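# Close both analyser doors with two robot arms

## Task

Close both of the analyser's doors, and at the end have neither gripper holding anything and neither gripper in contact with either door.

## Robot and tools

Robot: two six-joint arms with parallel two-finger grippers, named left_arm and right_arm. The names do not refer to sides of any picture. In the scene frame the origin sits on the table top midway between the arms, +x points out across the table, +z points up, and left_arm is on the +y side. The left_arm base is at (+0.030, +0.328, 0) m and the right_arm base at (0, -0.280, 0) m, each yawed slightly (quat_wxyz (+1.000, 0, 0, -0.013) and (+0.996, 0, 0, +0.093)).

Tools:
- execute_actions, argument actions: a list holding at most one item, plus optional boolean pictures (images come back unless you set it to false). An empty list, {"actions": []}, moves nothing and just reports the state. A motion item is {"rows": [[...]], "steps": N}, where N is 1 to 15 control steps of 1/30 s each (default 15). Each row is used for one step; if there are fewer rows than steps, the final row repeats. A wait item is {"steps": N} with N up to 300; it sends nothing new and returns once N steps have elapsed since the previous result, with your reply time counted in. A refused call sends nothing to the robot.
- zoom_image: camera (cam_head_left, cam_head_right, cam_left_wrist or cam_right_wrist) and region [x0, y0, x1, y1] in pixels of that camera's latest image, top-left origin, no larger than 504 by 504. It gives a closer view and moves nothing.
- read_manual: optional section, only "licences"; returns licence text, moves nothing.
- finished_scene: scene = the number of the current scene. Replying without any tool call also ends everything.

Row layout: every row is one flat list of 14 numbers covering both arms, even when only one arm should move. Numbers 1 to 7 are left_arm: waist, shoulder, elbow, wrist pitch, wrist yaw, wrist roll (absolute target joint angles in radians, same convention as the Joint positions line), then gripper opening. Numbers 8 to 14 are the same seven for right_arm. Joint ranges per arm: waist -2.618 to 3.054, shoulder 0.000 to 3.142, elbow 0.000 to 3.142, wrist pitch -1.571 to 1.571, wrist yaw -1.571 to 1.571, wrist roll -2.094 to 2.094. The real stops may be up to 0.036 rad off either way. A target more than 0.036 rad beyond a stated end, and also beyond the joint's last reported angle, gets the call refused. A target past the real stop is clipped to it, and a "joint sent to its limit" line appears (possibly about an earlier, still-running action); absence of that line does not prove more room exists. Opening is a scale from -1 (closed) to +1 (fully open, pad gap 0.094 m); it is absolute, not an offset.

Motion limits: joints move at limited speed. Each step, the command to a joint is kept within a lead of its measured angle: 0.202 rad waist, 0.258 shoulder, 0.238 elbow, 0.573 wrist pitch, 0.522 wrist yaw and roll. If targets would shift the gripper more than 70 mm from where it is measured, all of that arm's targets are pulled back toward the measured angles. Between calls the arms keep heading for the last row sent, until everything is nearly still or some step is HELD; after that, only a new action makes them continue or push harder. Fingers already opening or closing finish their motion.

Result lines: the state line gives, per arm, end_effector_position (metres, scene frame) and end_effector_quat_wxyz. That point lies between the finger pads, about 1 cm back from the tips; fingers extend along the gripper's +z and close along its y. Reported positions may be somewhat off, more so far from the base. Joint positions and Joint velocities list each arm's six joints (rad, rad/s) followed by pad gap (m, m/s). grip_measured is the measured opening on the command scale, with a fixed per-gripper error near 1 mm. "joint command not followed" means a clearance check altered or blocked some joint targets on some steps; the rest of the row still applied. HELD flags steps where your row was partly or wholly not sent. MOTOR HOT appears from 75 °C; OVER-TEMPERATURE FAULT means an arm was stopped (at 90 °C for 10 s; at 100 °C the arm goes limp and falls). Holding loads heats motors.

Gripping: fingers go to the grip_measured value you command (except near ±1). To hold something, command about 0.03 below grip_measured for a firm grip, less for a gentle one. Pads press about 50 to 62 N at most, less on thin parts (under ~2 mm).

Cameras: cam_head_left and cam_head_right are fixed head views; cam_left_wrist and cam_right_wrist are fisheye cameras on the hands. All images are 504x504. Calibration data is given for scene 1 and may be slightly off; results with pictures list changed camera numbers.

Cautions: do not let the arms collide or press on each other hard. Do not knock or push anything off the table. Avoid drops, slips, slamming doors, hard impacts and very hard pushes. Something may occasionally tug a held part or nudge a loose object. Before finishing, open the grippers and back both hands away so nothing touches a door, and confirm both doors stay shut. Fewer, smooth, efficient motions are better.

Each tool is called after "Request:" by a JSON object that holds its "method" and its "body".

## Session

Request:
{"method": "execute_actions", "body": {"actions": []}}

Scene clock: 0.00 s of 4800.00 s.
left_arm: end_effector_position=(+0.2643, +0.5222, +0.1330) grip_measured=+1.000 end_effector_quat_wxyz=(+0.121, +0.805, -0.548, +0.193) | right_arm: end_effector_position=(+0.2613, +0.0226, +0.1450) grip_measured=+1.000 end_effector_quat_wxyz=(-0.201, +0.877, -0.308, +0.309)
Joint positions: left_arm=[ 0.945  1.875  1.597 -1.528  0.398 -0.979  0.094] | right_arm=[ 0.9    1.586  1.154 -0.581  0.541 -1.537  0.094]
Joint velocities: left_arm=[-0.017  0.007 -0.007 -0.037  0.007 -0.022  0.   ] | right_arm=[ 0.012  0.017 -0.007 -0.007 -0.066 -0.037  0.   ]

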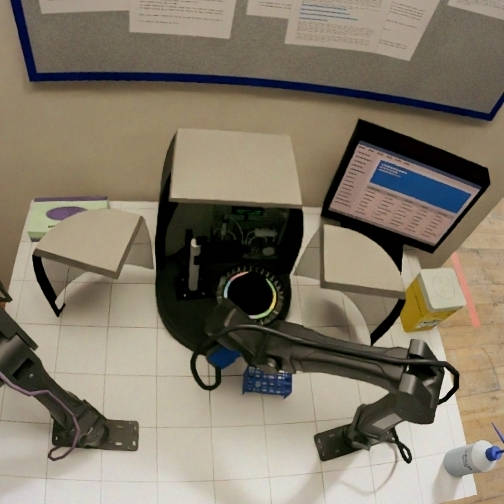

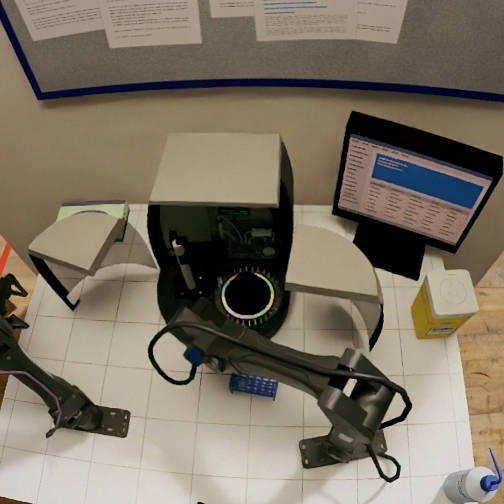

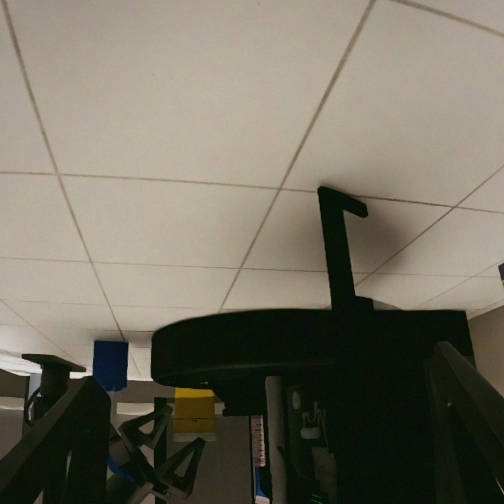

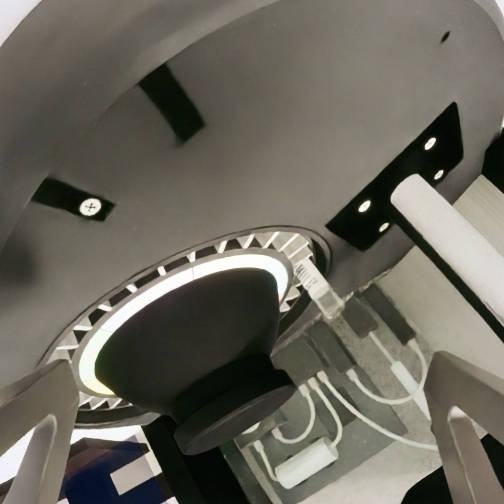

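Request:
{"method": "zoom_image", "body": {"camera": "cam_head_left", "region": [0, 120, 504, 400]}}

Request:
{"method": "zoom_image", "body": {"camera": "cam_head_right", "region": [0, 120, 504, 400]}}

Region (0, 120, 504, 400) of cam_head_left's 504x504 image, scaled by 1.000.

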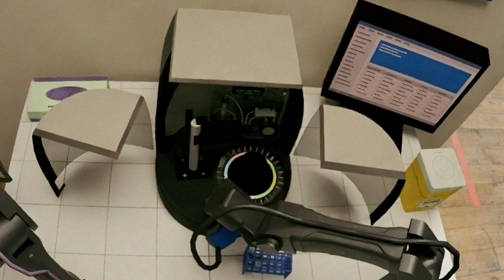

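Region (0, 120, 504, 400) of cam_head_right's 504x504 image, scaled by 1.000.

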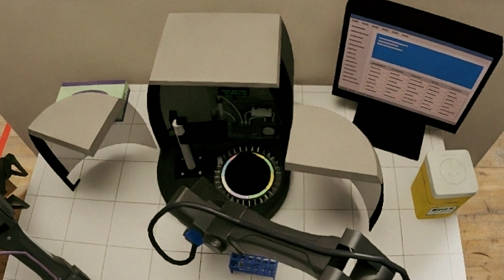

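Request:
{"method": "execute_actions", "body": {"actions": [{"rows": [[0.33,2.12,1.976,-1.427,0,-0.5,-1, 0.4,0.8,1.0,-1.4,0,-1.5,-1]], "steps": 15}], "pictures": false}}

Request:
{"method": "execute_actions", "body": {"actions": [{"rows": [[0.33,2.12,1.976,-1.427,0,-0.5,-1, -1.0,0.8,1.0,-1.4,0,-1.5,-1]], "steps": 15}], "pictures": false}}

Request:
{"method": "execute_actions", "body": {"actions": [{"steps": 20}]}}

Scene clock: 9.60 s of 4800.00 s.
left_arm: end_effector_position=(+0.4277, +0.4193, +0.1107) grip_measured=-0.998 end_effector_quat_wxyz=(-0.011, -0.375, +0.927, -0.023) | right_arm: end_effector_position=(+0.1582, -0.1885, +0.1917) grip_measured=-0.977 end_effector_quat_wxyz=(-0.185, +0.842, -0.488, +0.134)
Joint positions: left_arm=[ 0.271  2.131  1.957 -1.413  0.048 -0.524  0.   ] | right_arm=[ 0.407  0.832  1.002 -1.285  0.078 -1.515  0.001]
Joint velocities: left_arm=[-0.081 -0.032 -0.012 -0.051 -0.11   0.11  -0.   ] | right_arm=[-0.017 -1.536 -0.002 -0.916 -0.447  0.066 -0.   ]
Steps of this call (steps 1 to 90: nothing new was sent; then 6.10 s passed at rest; steps 91 to 105: all 15 steps of this action). Readings (joint positions):
91: left_arm=[0.928 1.902 1.631 -1.550 0.344 -0.923] | right_arm=[0.888 1.573 1.145 -0.598 0.496 -1.535]
92: left_arm=[0.898 1.949 1.699 -1.559 0.279 -0.858] | right_arm=[0.864 1.544 1.122 -0.640 0.440 -1.533]
94: left_arm=[0.809 2.052 1.833 -1.516 0.185 -0.750] | right_arm=[0.791 1.468 1.072 -0.756 0.351 -1.531]
98: left_arm=[0.578 2.141 1.942 -1.421 0.073 -0.610] | right_arm=[0.616 1.297 1.018 -0.996 0.223 -1.527]
105: the state above

Scene clock: 10.10 s of 4800.00 s.
left_arm: end_effector_position=(+0.4187, +0.4503, +0.1107) grip_measured=-0.998 end_effector_quat_wxyz=(-0.010, -0.396, +0.918, -0.005) | right_arm: end_effector_position=(+0.1387, -0.3565, +0.1873) grip_measured=-0.977 end_effector_quat_wxyz=(+0.103, -0.474, +0.858, -0.170)
Joint positions: left_arm=[ 0.335  2.131  1.957 -1.415  0.012 -0.507  0.   ] | right_arm=[-0.685  0.793  1.002 -1.38   0.01  -1.51   0.001]
Joint velocities: left_arm=[-0.002  0.012 -0.002  0.007 -0.037  0.022 -0.   ] | right_arm=[-2.181  0.002 -0.022 -0.022 -0.037  0.007 -0.   ]
Steps of this call (steps 1 to 15: all 15 steps of this action). Readings (joint positions):
1: left_arm=[0.272 2.131 1.957 -1.413 0.047 -0.519] | right_arm=[0.371 0.793 1.002 -1.314 0.052 -1.515]
2: left_arm=[0.280 2.131 1.957 -1.414 0.042 -0.516] | right_arm=[0.295 0.778 1.002 -1.338 0.043 -1.515]
4: left_arm=[0.303 2.131 1.957 -1.414 0.033 -0.512] | right_arm=[0.143 0.781 1.002 -1.364 0.033 -1.514]
8: left_arm=[0.334 2.131 1.957 -1.414 0.015 -0.510] | right_arm=[-0.158 0.793 1.002 -1.374 0.020 -1.512]
15: the state above

Scene clock: 10.77 s of 4800.00 s.
left_arm: end_effector_position=(+0.4186, +0.4503, +0.1107) grip_measured=-0.998 end_effector_quat_wxyz=(-0.010, -0.396, +0.918, -0.005) | right_arm: end_effector_position=(+0.1070, -0.3933, +0.1863) grip_measured=-0.977 end_effector_quat_wxyz=(+0.072, -0.337, +0.921, -0.179)
Joint positions: left_arm=[ 0.335  2.131  1.957 -1.416  0.012 -0.506  0.   ] | right_arm=[-0.992  0.793  1.002 -1.391  0.012 -1.51   0.001]
Joint velocities: left_arm=[ 0.002 -0.012  0.007  0.007 -0.007 -0.007 -0.001] | right_arm=[-0.012 -0.002  0.007 -0.022 -0.037 -0.007  0.001]
Steps of this call (steps 1 to 20: the robot went on to your last target). Readings (joint positions):
1: left_arm=[0.335 2.131 1.957 -1.415 0.012 -0.507] | right_arm=[-0.760 0.793 1.002 -1.380 0.009 -1.510]
2: left_arm=[0.335 2.131 1.957 -1.415 0.012 -0.506] | right_arm=[-0.836 0.793 1.002 -1.380 0.008 -1.510]
4: left_arm=[0.335 2.131 1.957 -1.415 0.012 -0.506] | right_arm=[-0.951 0.793 1.002 -1.381 0.012 -1.510]
8: left_arm=[0.335 2.131 1.957 -1.416 0.012 -0.506] | right_arm=[-0.992 0.793 1.002 -1.386 0.012 -1.510]
20: the state above
camera_calibration (this result's frames):
cam_left_wrist: T_world_to_cam=[[0.577662, -0.815775, -0.0285982, 0.131611], [-0.598778, -0.447294, 0.664374, 0.416058], [-0.554772, -0.366659, -0.746853, 0.577678], [0, 0, 0, 1]] pos_world=[0.493579, 0.505276, 0.158786]
cam_right_wrist: T_world_to_cam=[[0.582824, -0.716362, 0.383591, -0.412895], [-0.804982, -0.444506, 0.39296, -0.121377], [-0.110993, -0.53781, -0.835728, 0.0428716], [0, 0, 0, 1]] pos_world=[0.147698, -0.326678, 0.241908]

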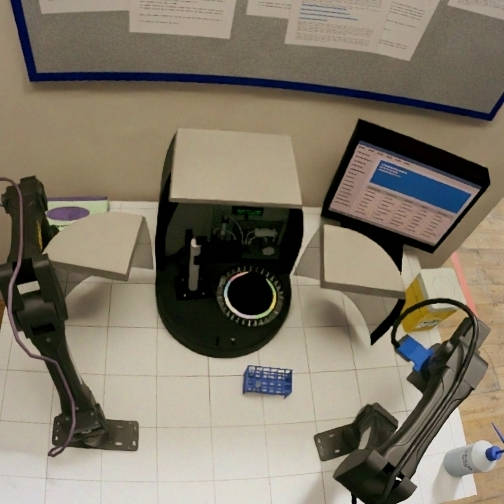

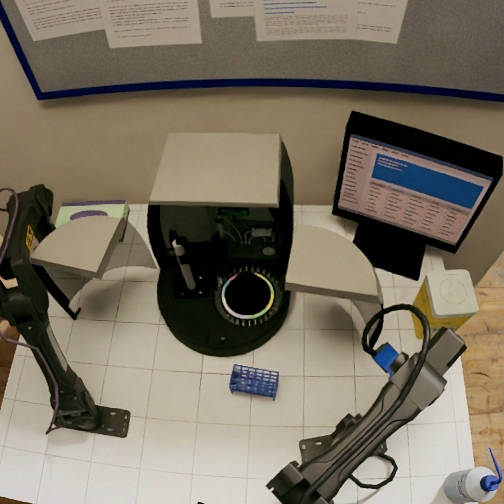

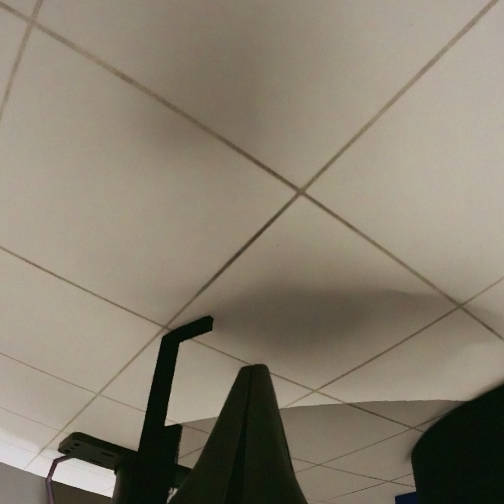

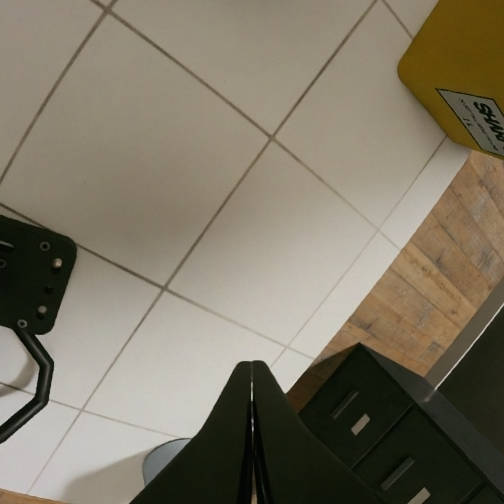

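Request:
{"method": "execute_actions", "body": {"actions": [{"rows": [[0.16,1.62,1.286,-1.238,0,-0.5,-1, -0.9,1.87,1.583,-1.283,0,-1.5,-1]], "steps": 15}], "pictures": false}}

Request:
{"method": "execute_actions", "body": {"actions": [{"steps": 15}]}}

Scene clock: 13.73 s of 4800.00 s.
left_arm: end_effector_position=(+0.3060, +0.3639, +0.1117) grip_measured=-0.999 end_effector_quat_wxyz=(-0.012, -0.309, +0.951, +0.004) | right_arm: end_effector_position=(+0.2675, -0.5102, +0.1202) grip_measured=-0.977 end_effector_quat_wxyz=(+0.019, -0.386, +0.922, -0.014)
Joint positions: left_arm=[ 0.151  1.62   1.292 -1.267 -0.003 -0.505  0.   ] | right_arm=[-0.911  1.843  1.585 -1.272 -0.022 -1.517  0.001]
Joint velocities: left_arm=[ 0.002  0.081 -0.027  0.022 -0.022 -0.066 -0.001] | right_arm=[-0.305  1.238  0.413 -1.033 -4.388 -0.872 -0.004]
Steps of this call (steps 1 to 15: the robot went on to your last target; steps 16 to 74: nothing new was sent; steps 75 to 89: all 15 steps of this action). Readings (joint positions):
75: left_arm=[0.324 2.100 1.912 -1.374 0.005 -0.506] | right_arm=[-0.979 0.822 1.030 -1.408 0.016 -1.510]
76: left_arm=[0.304 2.048 1.831 -1.327 -0.002 -0.506] | right_arm=[-0.954 0.881 1.091 -1.421 0.016 -1.510]
78: left_arm=[0.236 1.910 1.664 -1.268 -0.019 -0.506] | right_arm=[-0.926 1.023 1.225 -1.392 0.015 -1.510]
82: left_arm=[0.150 1.625 1.374 -1.246 -0.008 -0.505] | right_arm=[-0.911 1.335 1.503 -1.337 0.015 -1.510]
89: the state above

Scene clock: 14.23 s of 4800.00 s.
left_arm: end_effector_position=(+0.3084, +0.3642, +0.1112) grip_measured=-0.999 end_effector_quat_wxyz=(-0.008, -0.309, +0.951, +0.003) | right_arm: end_effector_position=(+0.2702, -0.5082, +0.1211) grip_measured=-0.978 end_effector_quat_wxyz=(+0.027, -0.385, +0.922, -0.007)
Joint positions: left_arm=[ 0.151  1.622  1.292 -1.257 -0.003 -0.505  0.   ] | right_arm=[-0.911  1.85   1.597 -1.282 -0.042 -1.515  0.001]
Joint velocities: left_arm=[-0.007 -0.007 -0.017 -0.037  0.022 -0.022  0.   ] | right_arm=[-0.002  0.022 -0.002 -0.037  0.007  0.051 -0.001]
Steps of this call (steps 1 to 15: the robot went on to your last target). Readings (joint positions):
1: left_arm=[0.151 1.622 1.292 -1.266 -0.003 -0.505] | right_arm=[-0.915 1.851 1.597 -1.283 -0.053 -1.521]
2: left_arm=[0.151 1.622 1.292 -1.264 -0.003 -0.505] | right_arm=[-0.915 1.849 1.597 -1.279 -0.042 -1.518]
4: left_arm=[0.151 1.622 1.292 -1.261 -0.003 -0.505] | right_arm=[-0.913 1.850 1.597 -1.280 -0.042 -1.517]
8: left_arm=[0.151 1.622 1.292 -1.258 -0.003 -0.505] | right_arm=[-0.911 1.850 1.597 -1.282 -0.042 -1.515]
15: the state above
camera_calibration (this result's frames):
cam_left_wrist: T_world_to_cam=[[0.417494, -0.907701, -0.0421683, 0.209431], [-0.670977, -0.339243, 0.65932, 0.29471], [-0.612771, -0.246968, -0.750679, 0.460087], [0, 0, 0, 1]] pos_world=[0.392235, 0.403706, 0.1599]
cam_right_wrist: T_world_to_cam=[[0.699138, -0.713975, 0.03802, -0.553616], [-0.664647, -0.629395, 0.402624, -0.148517], [-0.263534, -0.30676, -0.914576, 0.112933], [0, 0, 0, 1]] pos_world=[0.318104, -0.4541, 0.184131]

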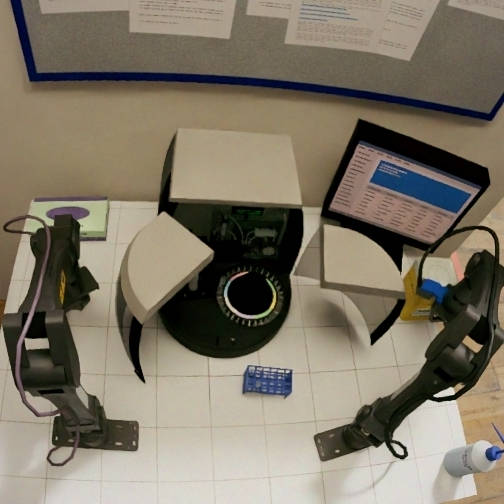

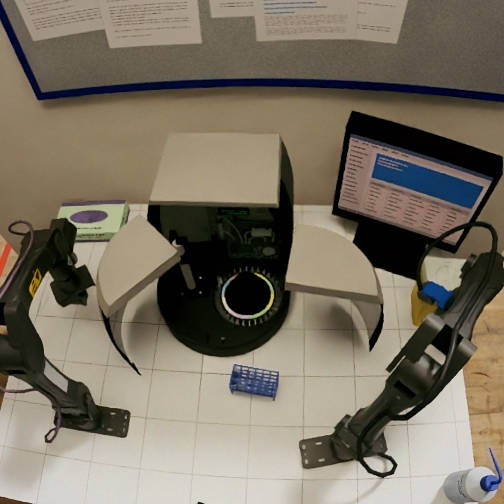

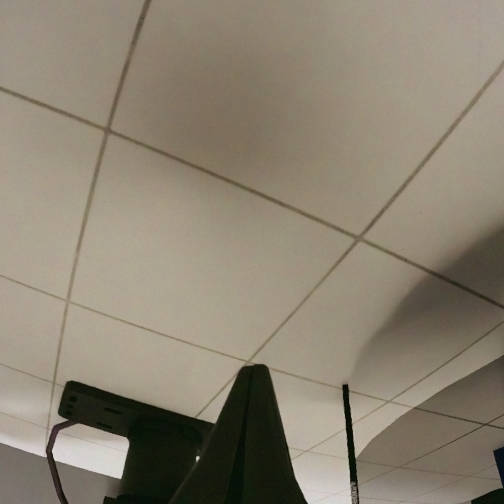

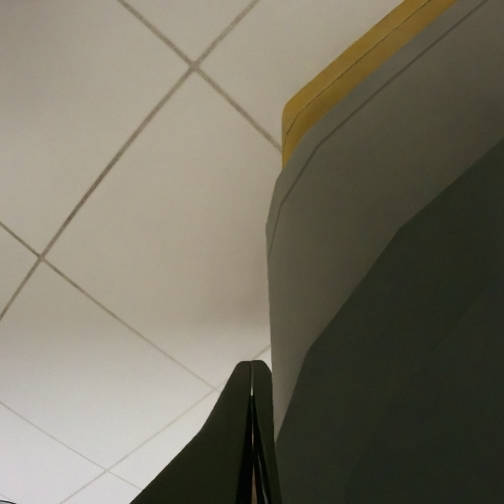

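Request:
{"method": "execute_actions", "body": {"actions": [{"rows": [[-0.136,1.255,0.972,-1.288,0,-0.5,-1, -0.65,1.87,1.583,-1.283,0,-1.5,-1]], "steps": 15}], "pictures": false}}

Request:
{"method": "execute_actions", "body": {"actions": [{"rows": [[-0.78,1.255,0.972,-1.288,0,-0.5,-1, -0.535,1.406,1.086,-1.251,0,-1.5,-1]], "steps": 15}]}}

Scene clock: 16.40 s of 4800.00 s.
left_arm: end_effector_position=(+0.2184, +0.2957, +0.1137) grip_measured=-0.999 end_effector_quat_wxyz=(+0.001, -0.166, +0.986, -0.004) | right_arm: end_effector_position=(+0.3208, -0.4369, +0.1178) grip_measured=-0.978 end_effector_quat_wxyz=(+0.015, -0.500, +0.866, -0.015)
Joint positions: left_arm=[-0.142  1.254  0.984 -1.297  0.007 -0.503  0.   ] | right_arm=[-0.648  1.86   1.597 -1.267 -0.008 -1.509  0.001]
Joint velocities: left_arm=[ 0.002  0.002  0.002 -0.051 -0.007 -0.051 -0.001] | right_arm=[ 0.007 -0.012 -0.027  0.095 -0.037 -0.051  0.   ]
Steps of this call (steps 1 to 15: the robot went on to your last target; steps 16 to 50: nothing new was sent; steps 51 to 65: all 15 steps of this action). Readings (joint positions):
51: left_arm=[0.134 1.595 1.259 -1.232 -0.012 -0.505] | right_arm=[-0.893 1.850 1.597 -1.282 -0.034 -1.515]
52: left_arm=[0.097 1.543 1.196 -1.211 -0.017 -0.505] | right_arm=[-0.858 1.848 1.597 -1.284 -0.022 -1.513]
54: left_arm=[-0.021 1.408 1.070 -1.223 -0.021 -0.506] | right_arm=[-0.745 1.855 1.597 -1.281 -0.007 -1.511]
58: left_arm=[-0.142 1.255 0.984 -1.295 0.008 -0.503] | right_arm=[-0.617 1.860 1.597 -1.272 -0.015 -1.510]
65: the state above

Scene clock: 16.90 s of 4800.00 s.
left_arm: end_effector_position=(+0.1569, +0.2029, +0.1110) grip_measured=-0.999 end_effector_quat_wxyz=(-0.015, +0.133, +0.991, +0.019) | right_arm: end_effector_position=(+0.2112, -0.3565, +0.1106) grip_measured=-0.978 end_effector_quat_wxyz=(-0.006, -0.544, +0.839, +0.003)
Joint positions: left_arm=[-0.77   1.255  0.973 -1.337 -0.011 -0.53   0.   ] | right_arm=[-0.534  1.406  1.086 -1.263  0.006 -1.497  0.001]
Joint velocities: left_arm=[ 0.007 -0.007  0.002  0.022 -0.066 -0.037 -0.   ] | right_arm=[-0.002 -0.012  0.007  0.007  0.007 -0.007  0.   ]
Steps of this call (steps 1 to 15: all 15 steps of this action). Readings (joint positions):
1: left_arm=[-0.169 1.254 0.984 -1.297 -0.007 -0.505] | right_arm=[-0.639 1.824 1.553 -1.229 -0.004 -1.507]
2: left_arm=[-0.232 1.254 0.984 -1.296 -0.011 -0.505] | right_arm=[-0.620 1.761 1.472 -1.198 0.002 -1.506]
4: left_arm=[-0.367 1.254 0.984 -1.294 -0.005 -0.504] | right_arm=[-0.571 1.613 1.314 -1.189 0.010 -1.497]
8: left_arm=[-0.653 1.254 0.984 -1.305 -0.019 -0.530] | right_arm=[-0.534 1.405 1.104 -1.262 0.006 -1.497]
15: the state above
camera_calibration (this result's frames):
cam_left_wrist: T_world_to_cam=[[-0.44871, -0.891652, -0.0601326, 0.260868], [-0.673696, 0.293281, 0.678322, 0.00844834], [-0.587191, 0.344881, -0.7323, 0.201151], [0, 0, 0, 1]] pos_world=[0.24086, 0.160753, 0.157259]
cam_right_wrist: T_world_to_cam=[[0.90629, -0.422602, -0.00676699, -0.338586], [-0.374808, -0.810986, 0.449245, -0.219156], [-0.19534, -0.40461, -0.893383, 0.0826092], [0, 0, 0, 1]] pos_world=[0.240852, -0.287395, 0.169965]

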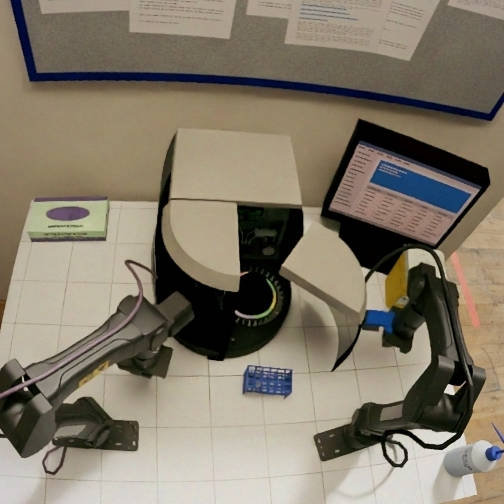

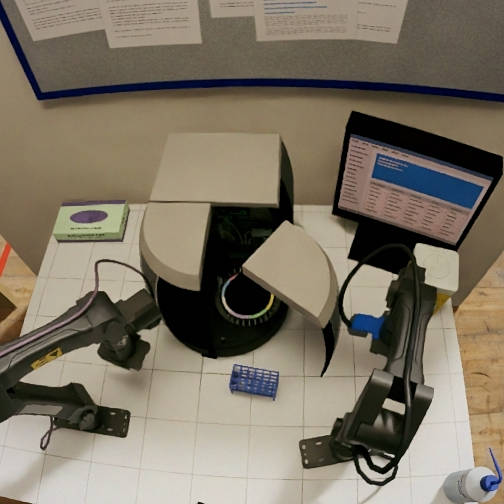

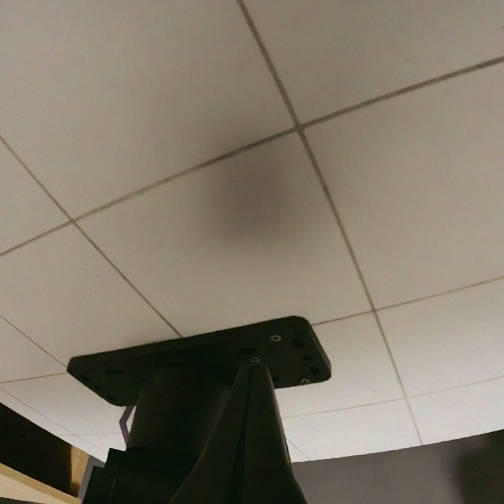

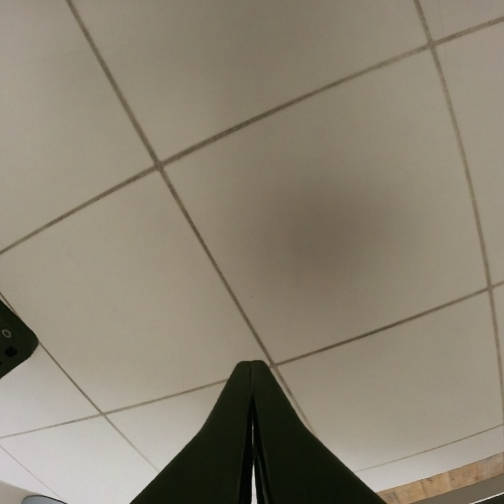

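Request:
{"method": "execute_actions", "body": {"actions": [{"rows": [[0.0,1.255,0.972,-1.288,0,-0.5,-1, -0.004,1.157,0.91,-1.324,0,-1.5,-1]], "steps": 15}], "pictures": false}}

Request:
{"method": "execute_actions", "body": {"actions": [{"rows": [[0.0,1.255,0.972,-1.288,0,-0.5,-1, 0.52,1.406,1.086,-1.251,0,-1.5,-1]], "steps": 15}]}}

Scene clock: 17.90 s of 4800.00 s.
left_arm: end_effector_position=(+0.2195, +0.3247, +0.1107) grip_measured=-0.999 end_effector_quat_wxyz=(-0.000, -0.238, +0.971, +0.003) | right_arm: end_effector_position=(+0.1677, -0.2495, +0.1104) grip_measured=-0.978 end_effector_quat_wxyz=(-0.004, +0.742, -0.670, +0.006)
Joint positions: left_arm=[-0.     1.255  0.973 -1.292 -0.005 -0.507  0.   ] | right_arm=[-0.008  1.164  0.915 -1.309  0.005 -1.494  0.001]
Joint velocities: left_arm=[-0.002 -0.007 -0.002 -0.022 -0.022  0.022  0.   ] | right_arm=[-0.002 -0.007  0.007 -0.037 -0.051  0.037 -0.001]
Steps of this call (steps 1 to 15: the robot went on to your last target; steps 16 to 30: all 15 steps of this action). Readings (joint positions):
16: left_arm=[-0.742 1.255 0.973 -1.337 0.004 -0.522] | right_arm=[-0.508 1.377 1.057 -1.236 0.018 -1.496]
17: left_arm=[-0.678 1.255 0.973 -1.329 0.010 -0.517] | right_arm=[-0.448 1.318 1.002 -1.221 0.029 -1.494]
19: left_arm=[-0.530 1.255 0.973 -1.313 0.010 -0.513] | right_arm=[-0.294 1.208 0.933 -1.266 0.021 -1.494]
23: left_arm=[-0.233 1.255 0.973 -1.295 0.007 -0.508] | right_arm=[-0.035 1.164 0.917 -1.306 0.008 -1.494]
30: the state above

Scene clock: 18.40 s of 4800.00 s.
left_arm: end_effector_position=(+0.2195, +0.3247, +0.1107) grip_measured=-0.999 end_effector_quat_wxyz=(-0.001, -0.237, +0.971, +0.002) | right_arm: end_effector_position=(+0.1664, -0.1370, +0.1038) grip_measured=-0.978 end_effector_quat_wxyz=(+0.019, +0.893, -0.449, -0.005)
Joint positions: left_arm=[-0.     1.255  0.973 -1.292 -0.004 -0.506  0.   ] | right_arm=[ 0.521  1.414  1.066 -1.261  0.005 -1.503  0.001]
Joint velocities: left_arm=[ 0.002 -0.012 -0.007  0.007  0.037 -0.022 -0.   ] | right_arm=[-0.007 -0.012 -0.017 -0.022 -0.051  0.022  0.   ]
Steps of this call (steps 1 to 15: all 15 steps of this action). Readings (joint positions):
1: left_arm=[-0.000 1.255 0.973 -1.292 -0.005 -0.507] | right_arm=[0.023 1.195 0.939 -1.326 0.017 -1.495]
2: left_arm=[-0.000 1.255 0.973 -1.292 -0.004 -0.507] | right_arm=[0.089 1.259 0.988 -1.347 0.027 -1.502]
4: left_arm=[-0.000 1.255 0.973 -1.292 -0.004 -0.506] | right_arm=[0.218 1.361 1.052 -1.307 0.024 -1.503]
8: left_arm=[-0.000 1.255 0.973 -1.292 -0.004 -0.506] | right_arm=[0.465 1.414 1.066 -1.266 0.012 -1.503]
15: the state above
camera_calibration (this result's frames):
cam_left_wrist: T_world_to_cam=[[0.277815, -0.959833, -0.0392415, 0.257899], [-0.723629, -0.235966, 0.648599, 0.201215], [-0.631806, -0.151795, -0.760118, 0.369837], [0, 0, 0, 1]] pos_world=[0.307623, 0.351159, 0.160732]
cam_right_wrist: T_world_to_cam=[[0.810787, 0.584358, -0.0339221, -0.0486636], [0.534573, -0.715611, 0.449592, -0.193202], [0.238448, -0.382657, -0.89259, 0.0873814], [0, 0, 0, 1]] pos_world=[0.1219, -0.0763832, 0.163207]

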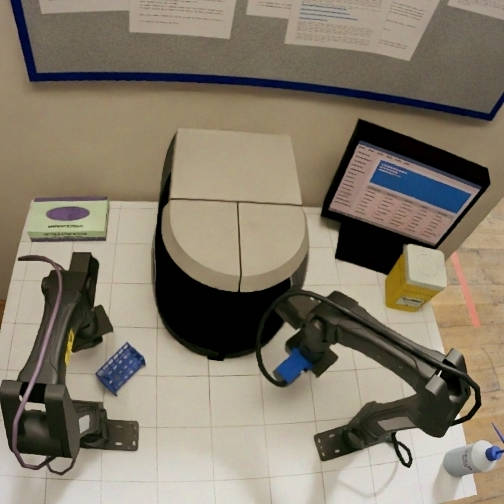

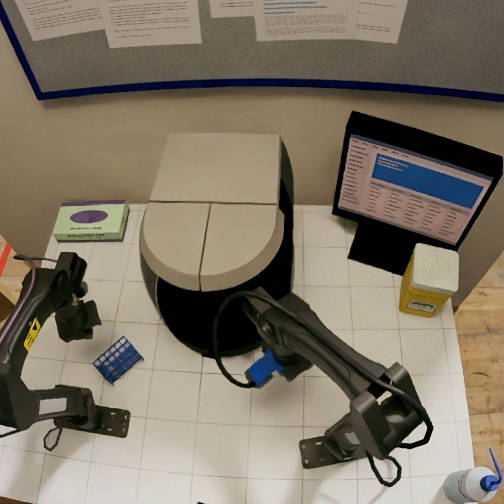

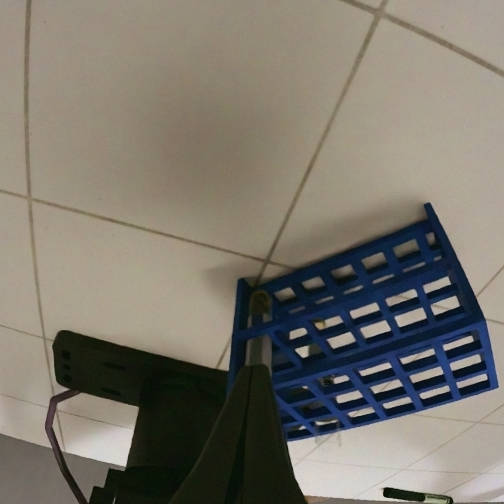

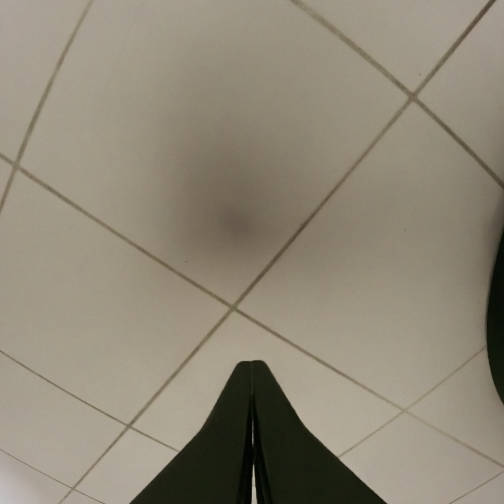

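Both doors look shut, so I'll retract the right arm.

Request:
{"method": "execute_actions", "body": {"actions": [{"rows": [[0.0,1.255,0.972,-1.288,0,-0.5,-1, -0.1,1.157,0.91,-1.324,0,-1.5,-1]], "steps": 15}]}}

Scene clock: 24.17 s of 4800.00 s.
left_arm: end_effector_position=(+0.2195, +0.3247, +0.1107) grip_measured=-0.999 end_effector_quat_wxyz=(-0.001, -0.237, +0.971, +0.002) | right_arm: end_effector_position=(+0.1700, -0.2655, +0.1107) grip_measured=-0.978 end_effector_quat_wxyz=(+0.002, -0.715, +0.699, -0.010)
Joint positions: left_arm=[-0.     1.255  0.973 -1.292 -0.004 -0.506  0.   ] | right_arm=[-0.095  1.162  0.915 -1.308  0.012 -1.502  0.001]
Joint velocities: left_arm=[-0.002 -0.007  0.007 -0.051  0.051  0.022 -0.001] | right_arm=[-0.002 -0.012 -0.002 -0.022  0.007  0.095 -0.001]
Steps of this call (steps 1 to 15: the robot went on to your last target; steps 16 to 90: nothing new was sent; then 2.27 s passed at rest; steps 91 to 105: all 15 steps of this action). Readings (joint positions):
91: left_arm=[-0.000 1.255 0.973 -1.292 -0.004 -0.506] | right_arm=[0.495 1.383 1.038 -1.241 -0.007 -1.502]
92: left_arm=[-0.000 1.255 0.973 -1.292 -0.004 -0.506] | right_arm=[0.433 1.323 0.988 -1.229 -0.010 -1.502]
94: left_arm=[-0.000 1.255 0.973 -1.292 -0.004 -0.506] | right_arm=[0.273 1.210 0.928 -1.274 -0.003 -1.502]
98: left_arm=[-0.000 1.255 0.973 -1.292 -0.004 -0.506] | right_arm=[-0.023 1.162 0.919 -1.305 0.006 -1.502]
105: the state above
camera_calibration (this result's frames):
cam_left_wrist: T_world_to_cam=[[0.277815, -0.959833, -0.0392415, 0.257899], [-0.723629, -0.235966, 0.648599, 0.201215], [-0.631806, -0.151795, -0.760118, 0.369837], [0, 0, 0, 1]] pos_world=[0.307623, 0.351159, 0.160732]
cam_right_wrist: T_world_to_cam=[[0.999741, 0.00772503, 0.021419, -0.167592], [-0.00279387, -0.891962, 0.452102, -0.245889], [0.0225975, -0.452044, -0.891709, 0.0617337], [0, 0, 0, 1]] pos_world=[0.165467, -0.190122, 0.169805]

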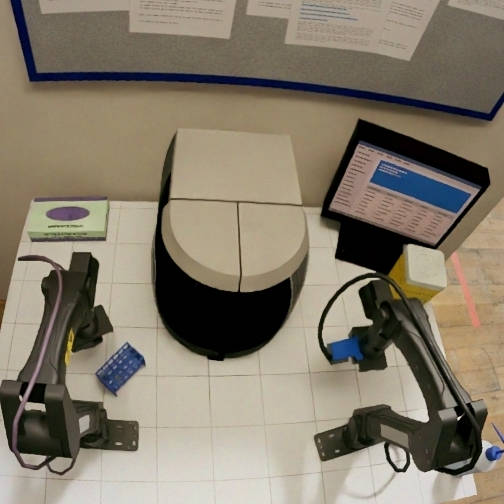

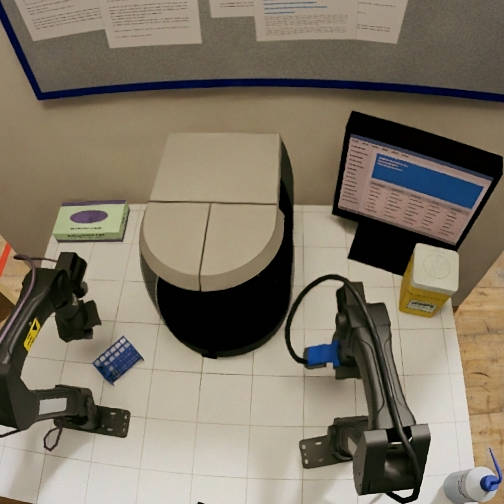

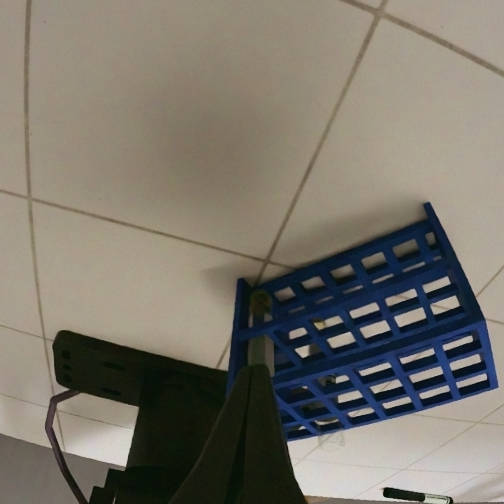

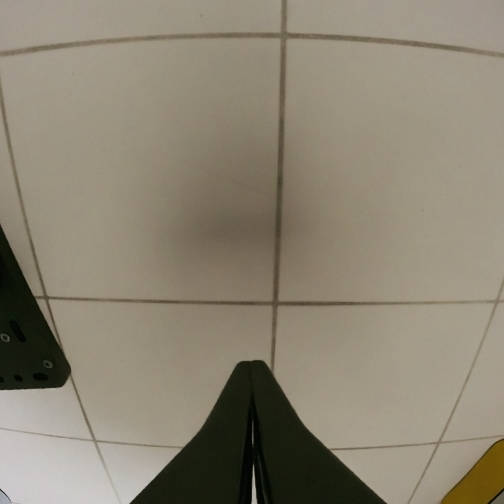

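Request:
{"method": "finished_scene", "body": {"scene": 1}}

The scene is finished: the task was done.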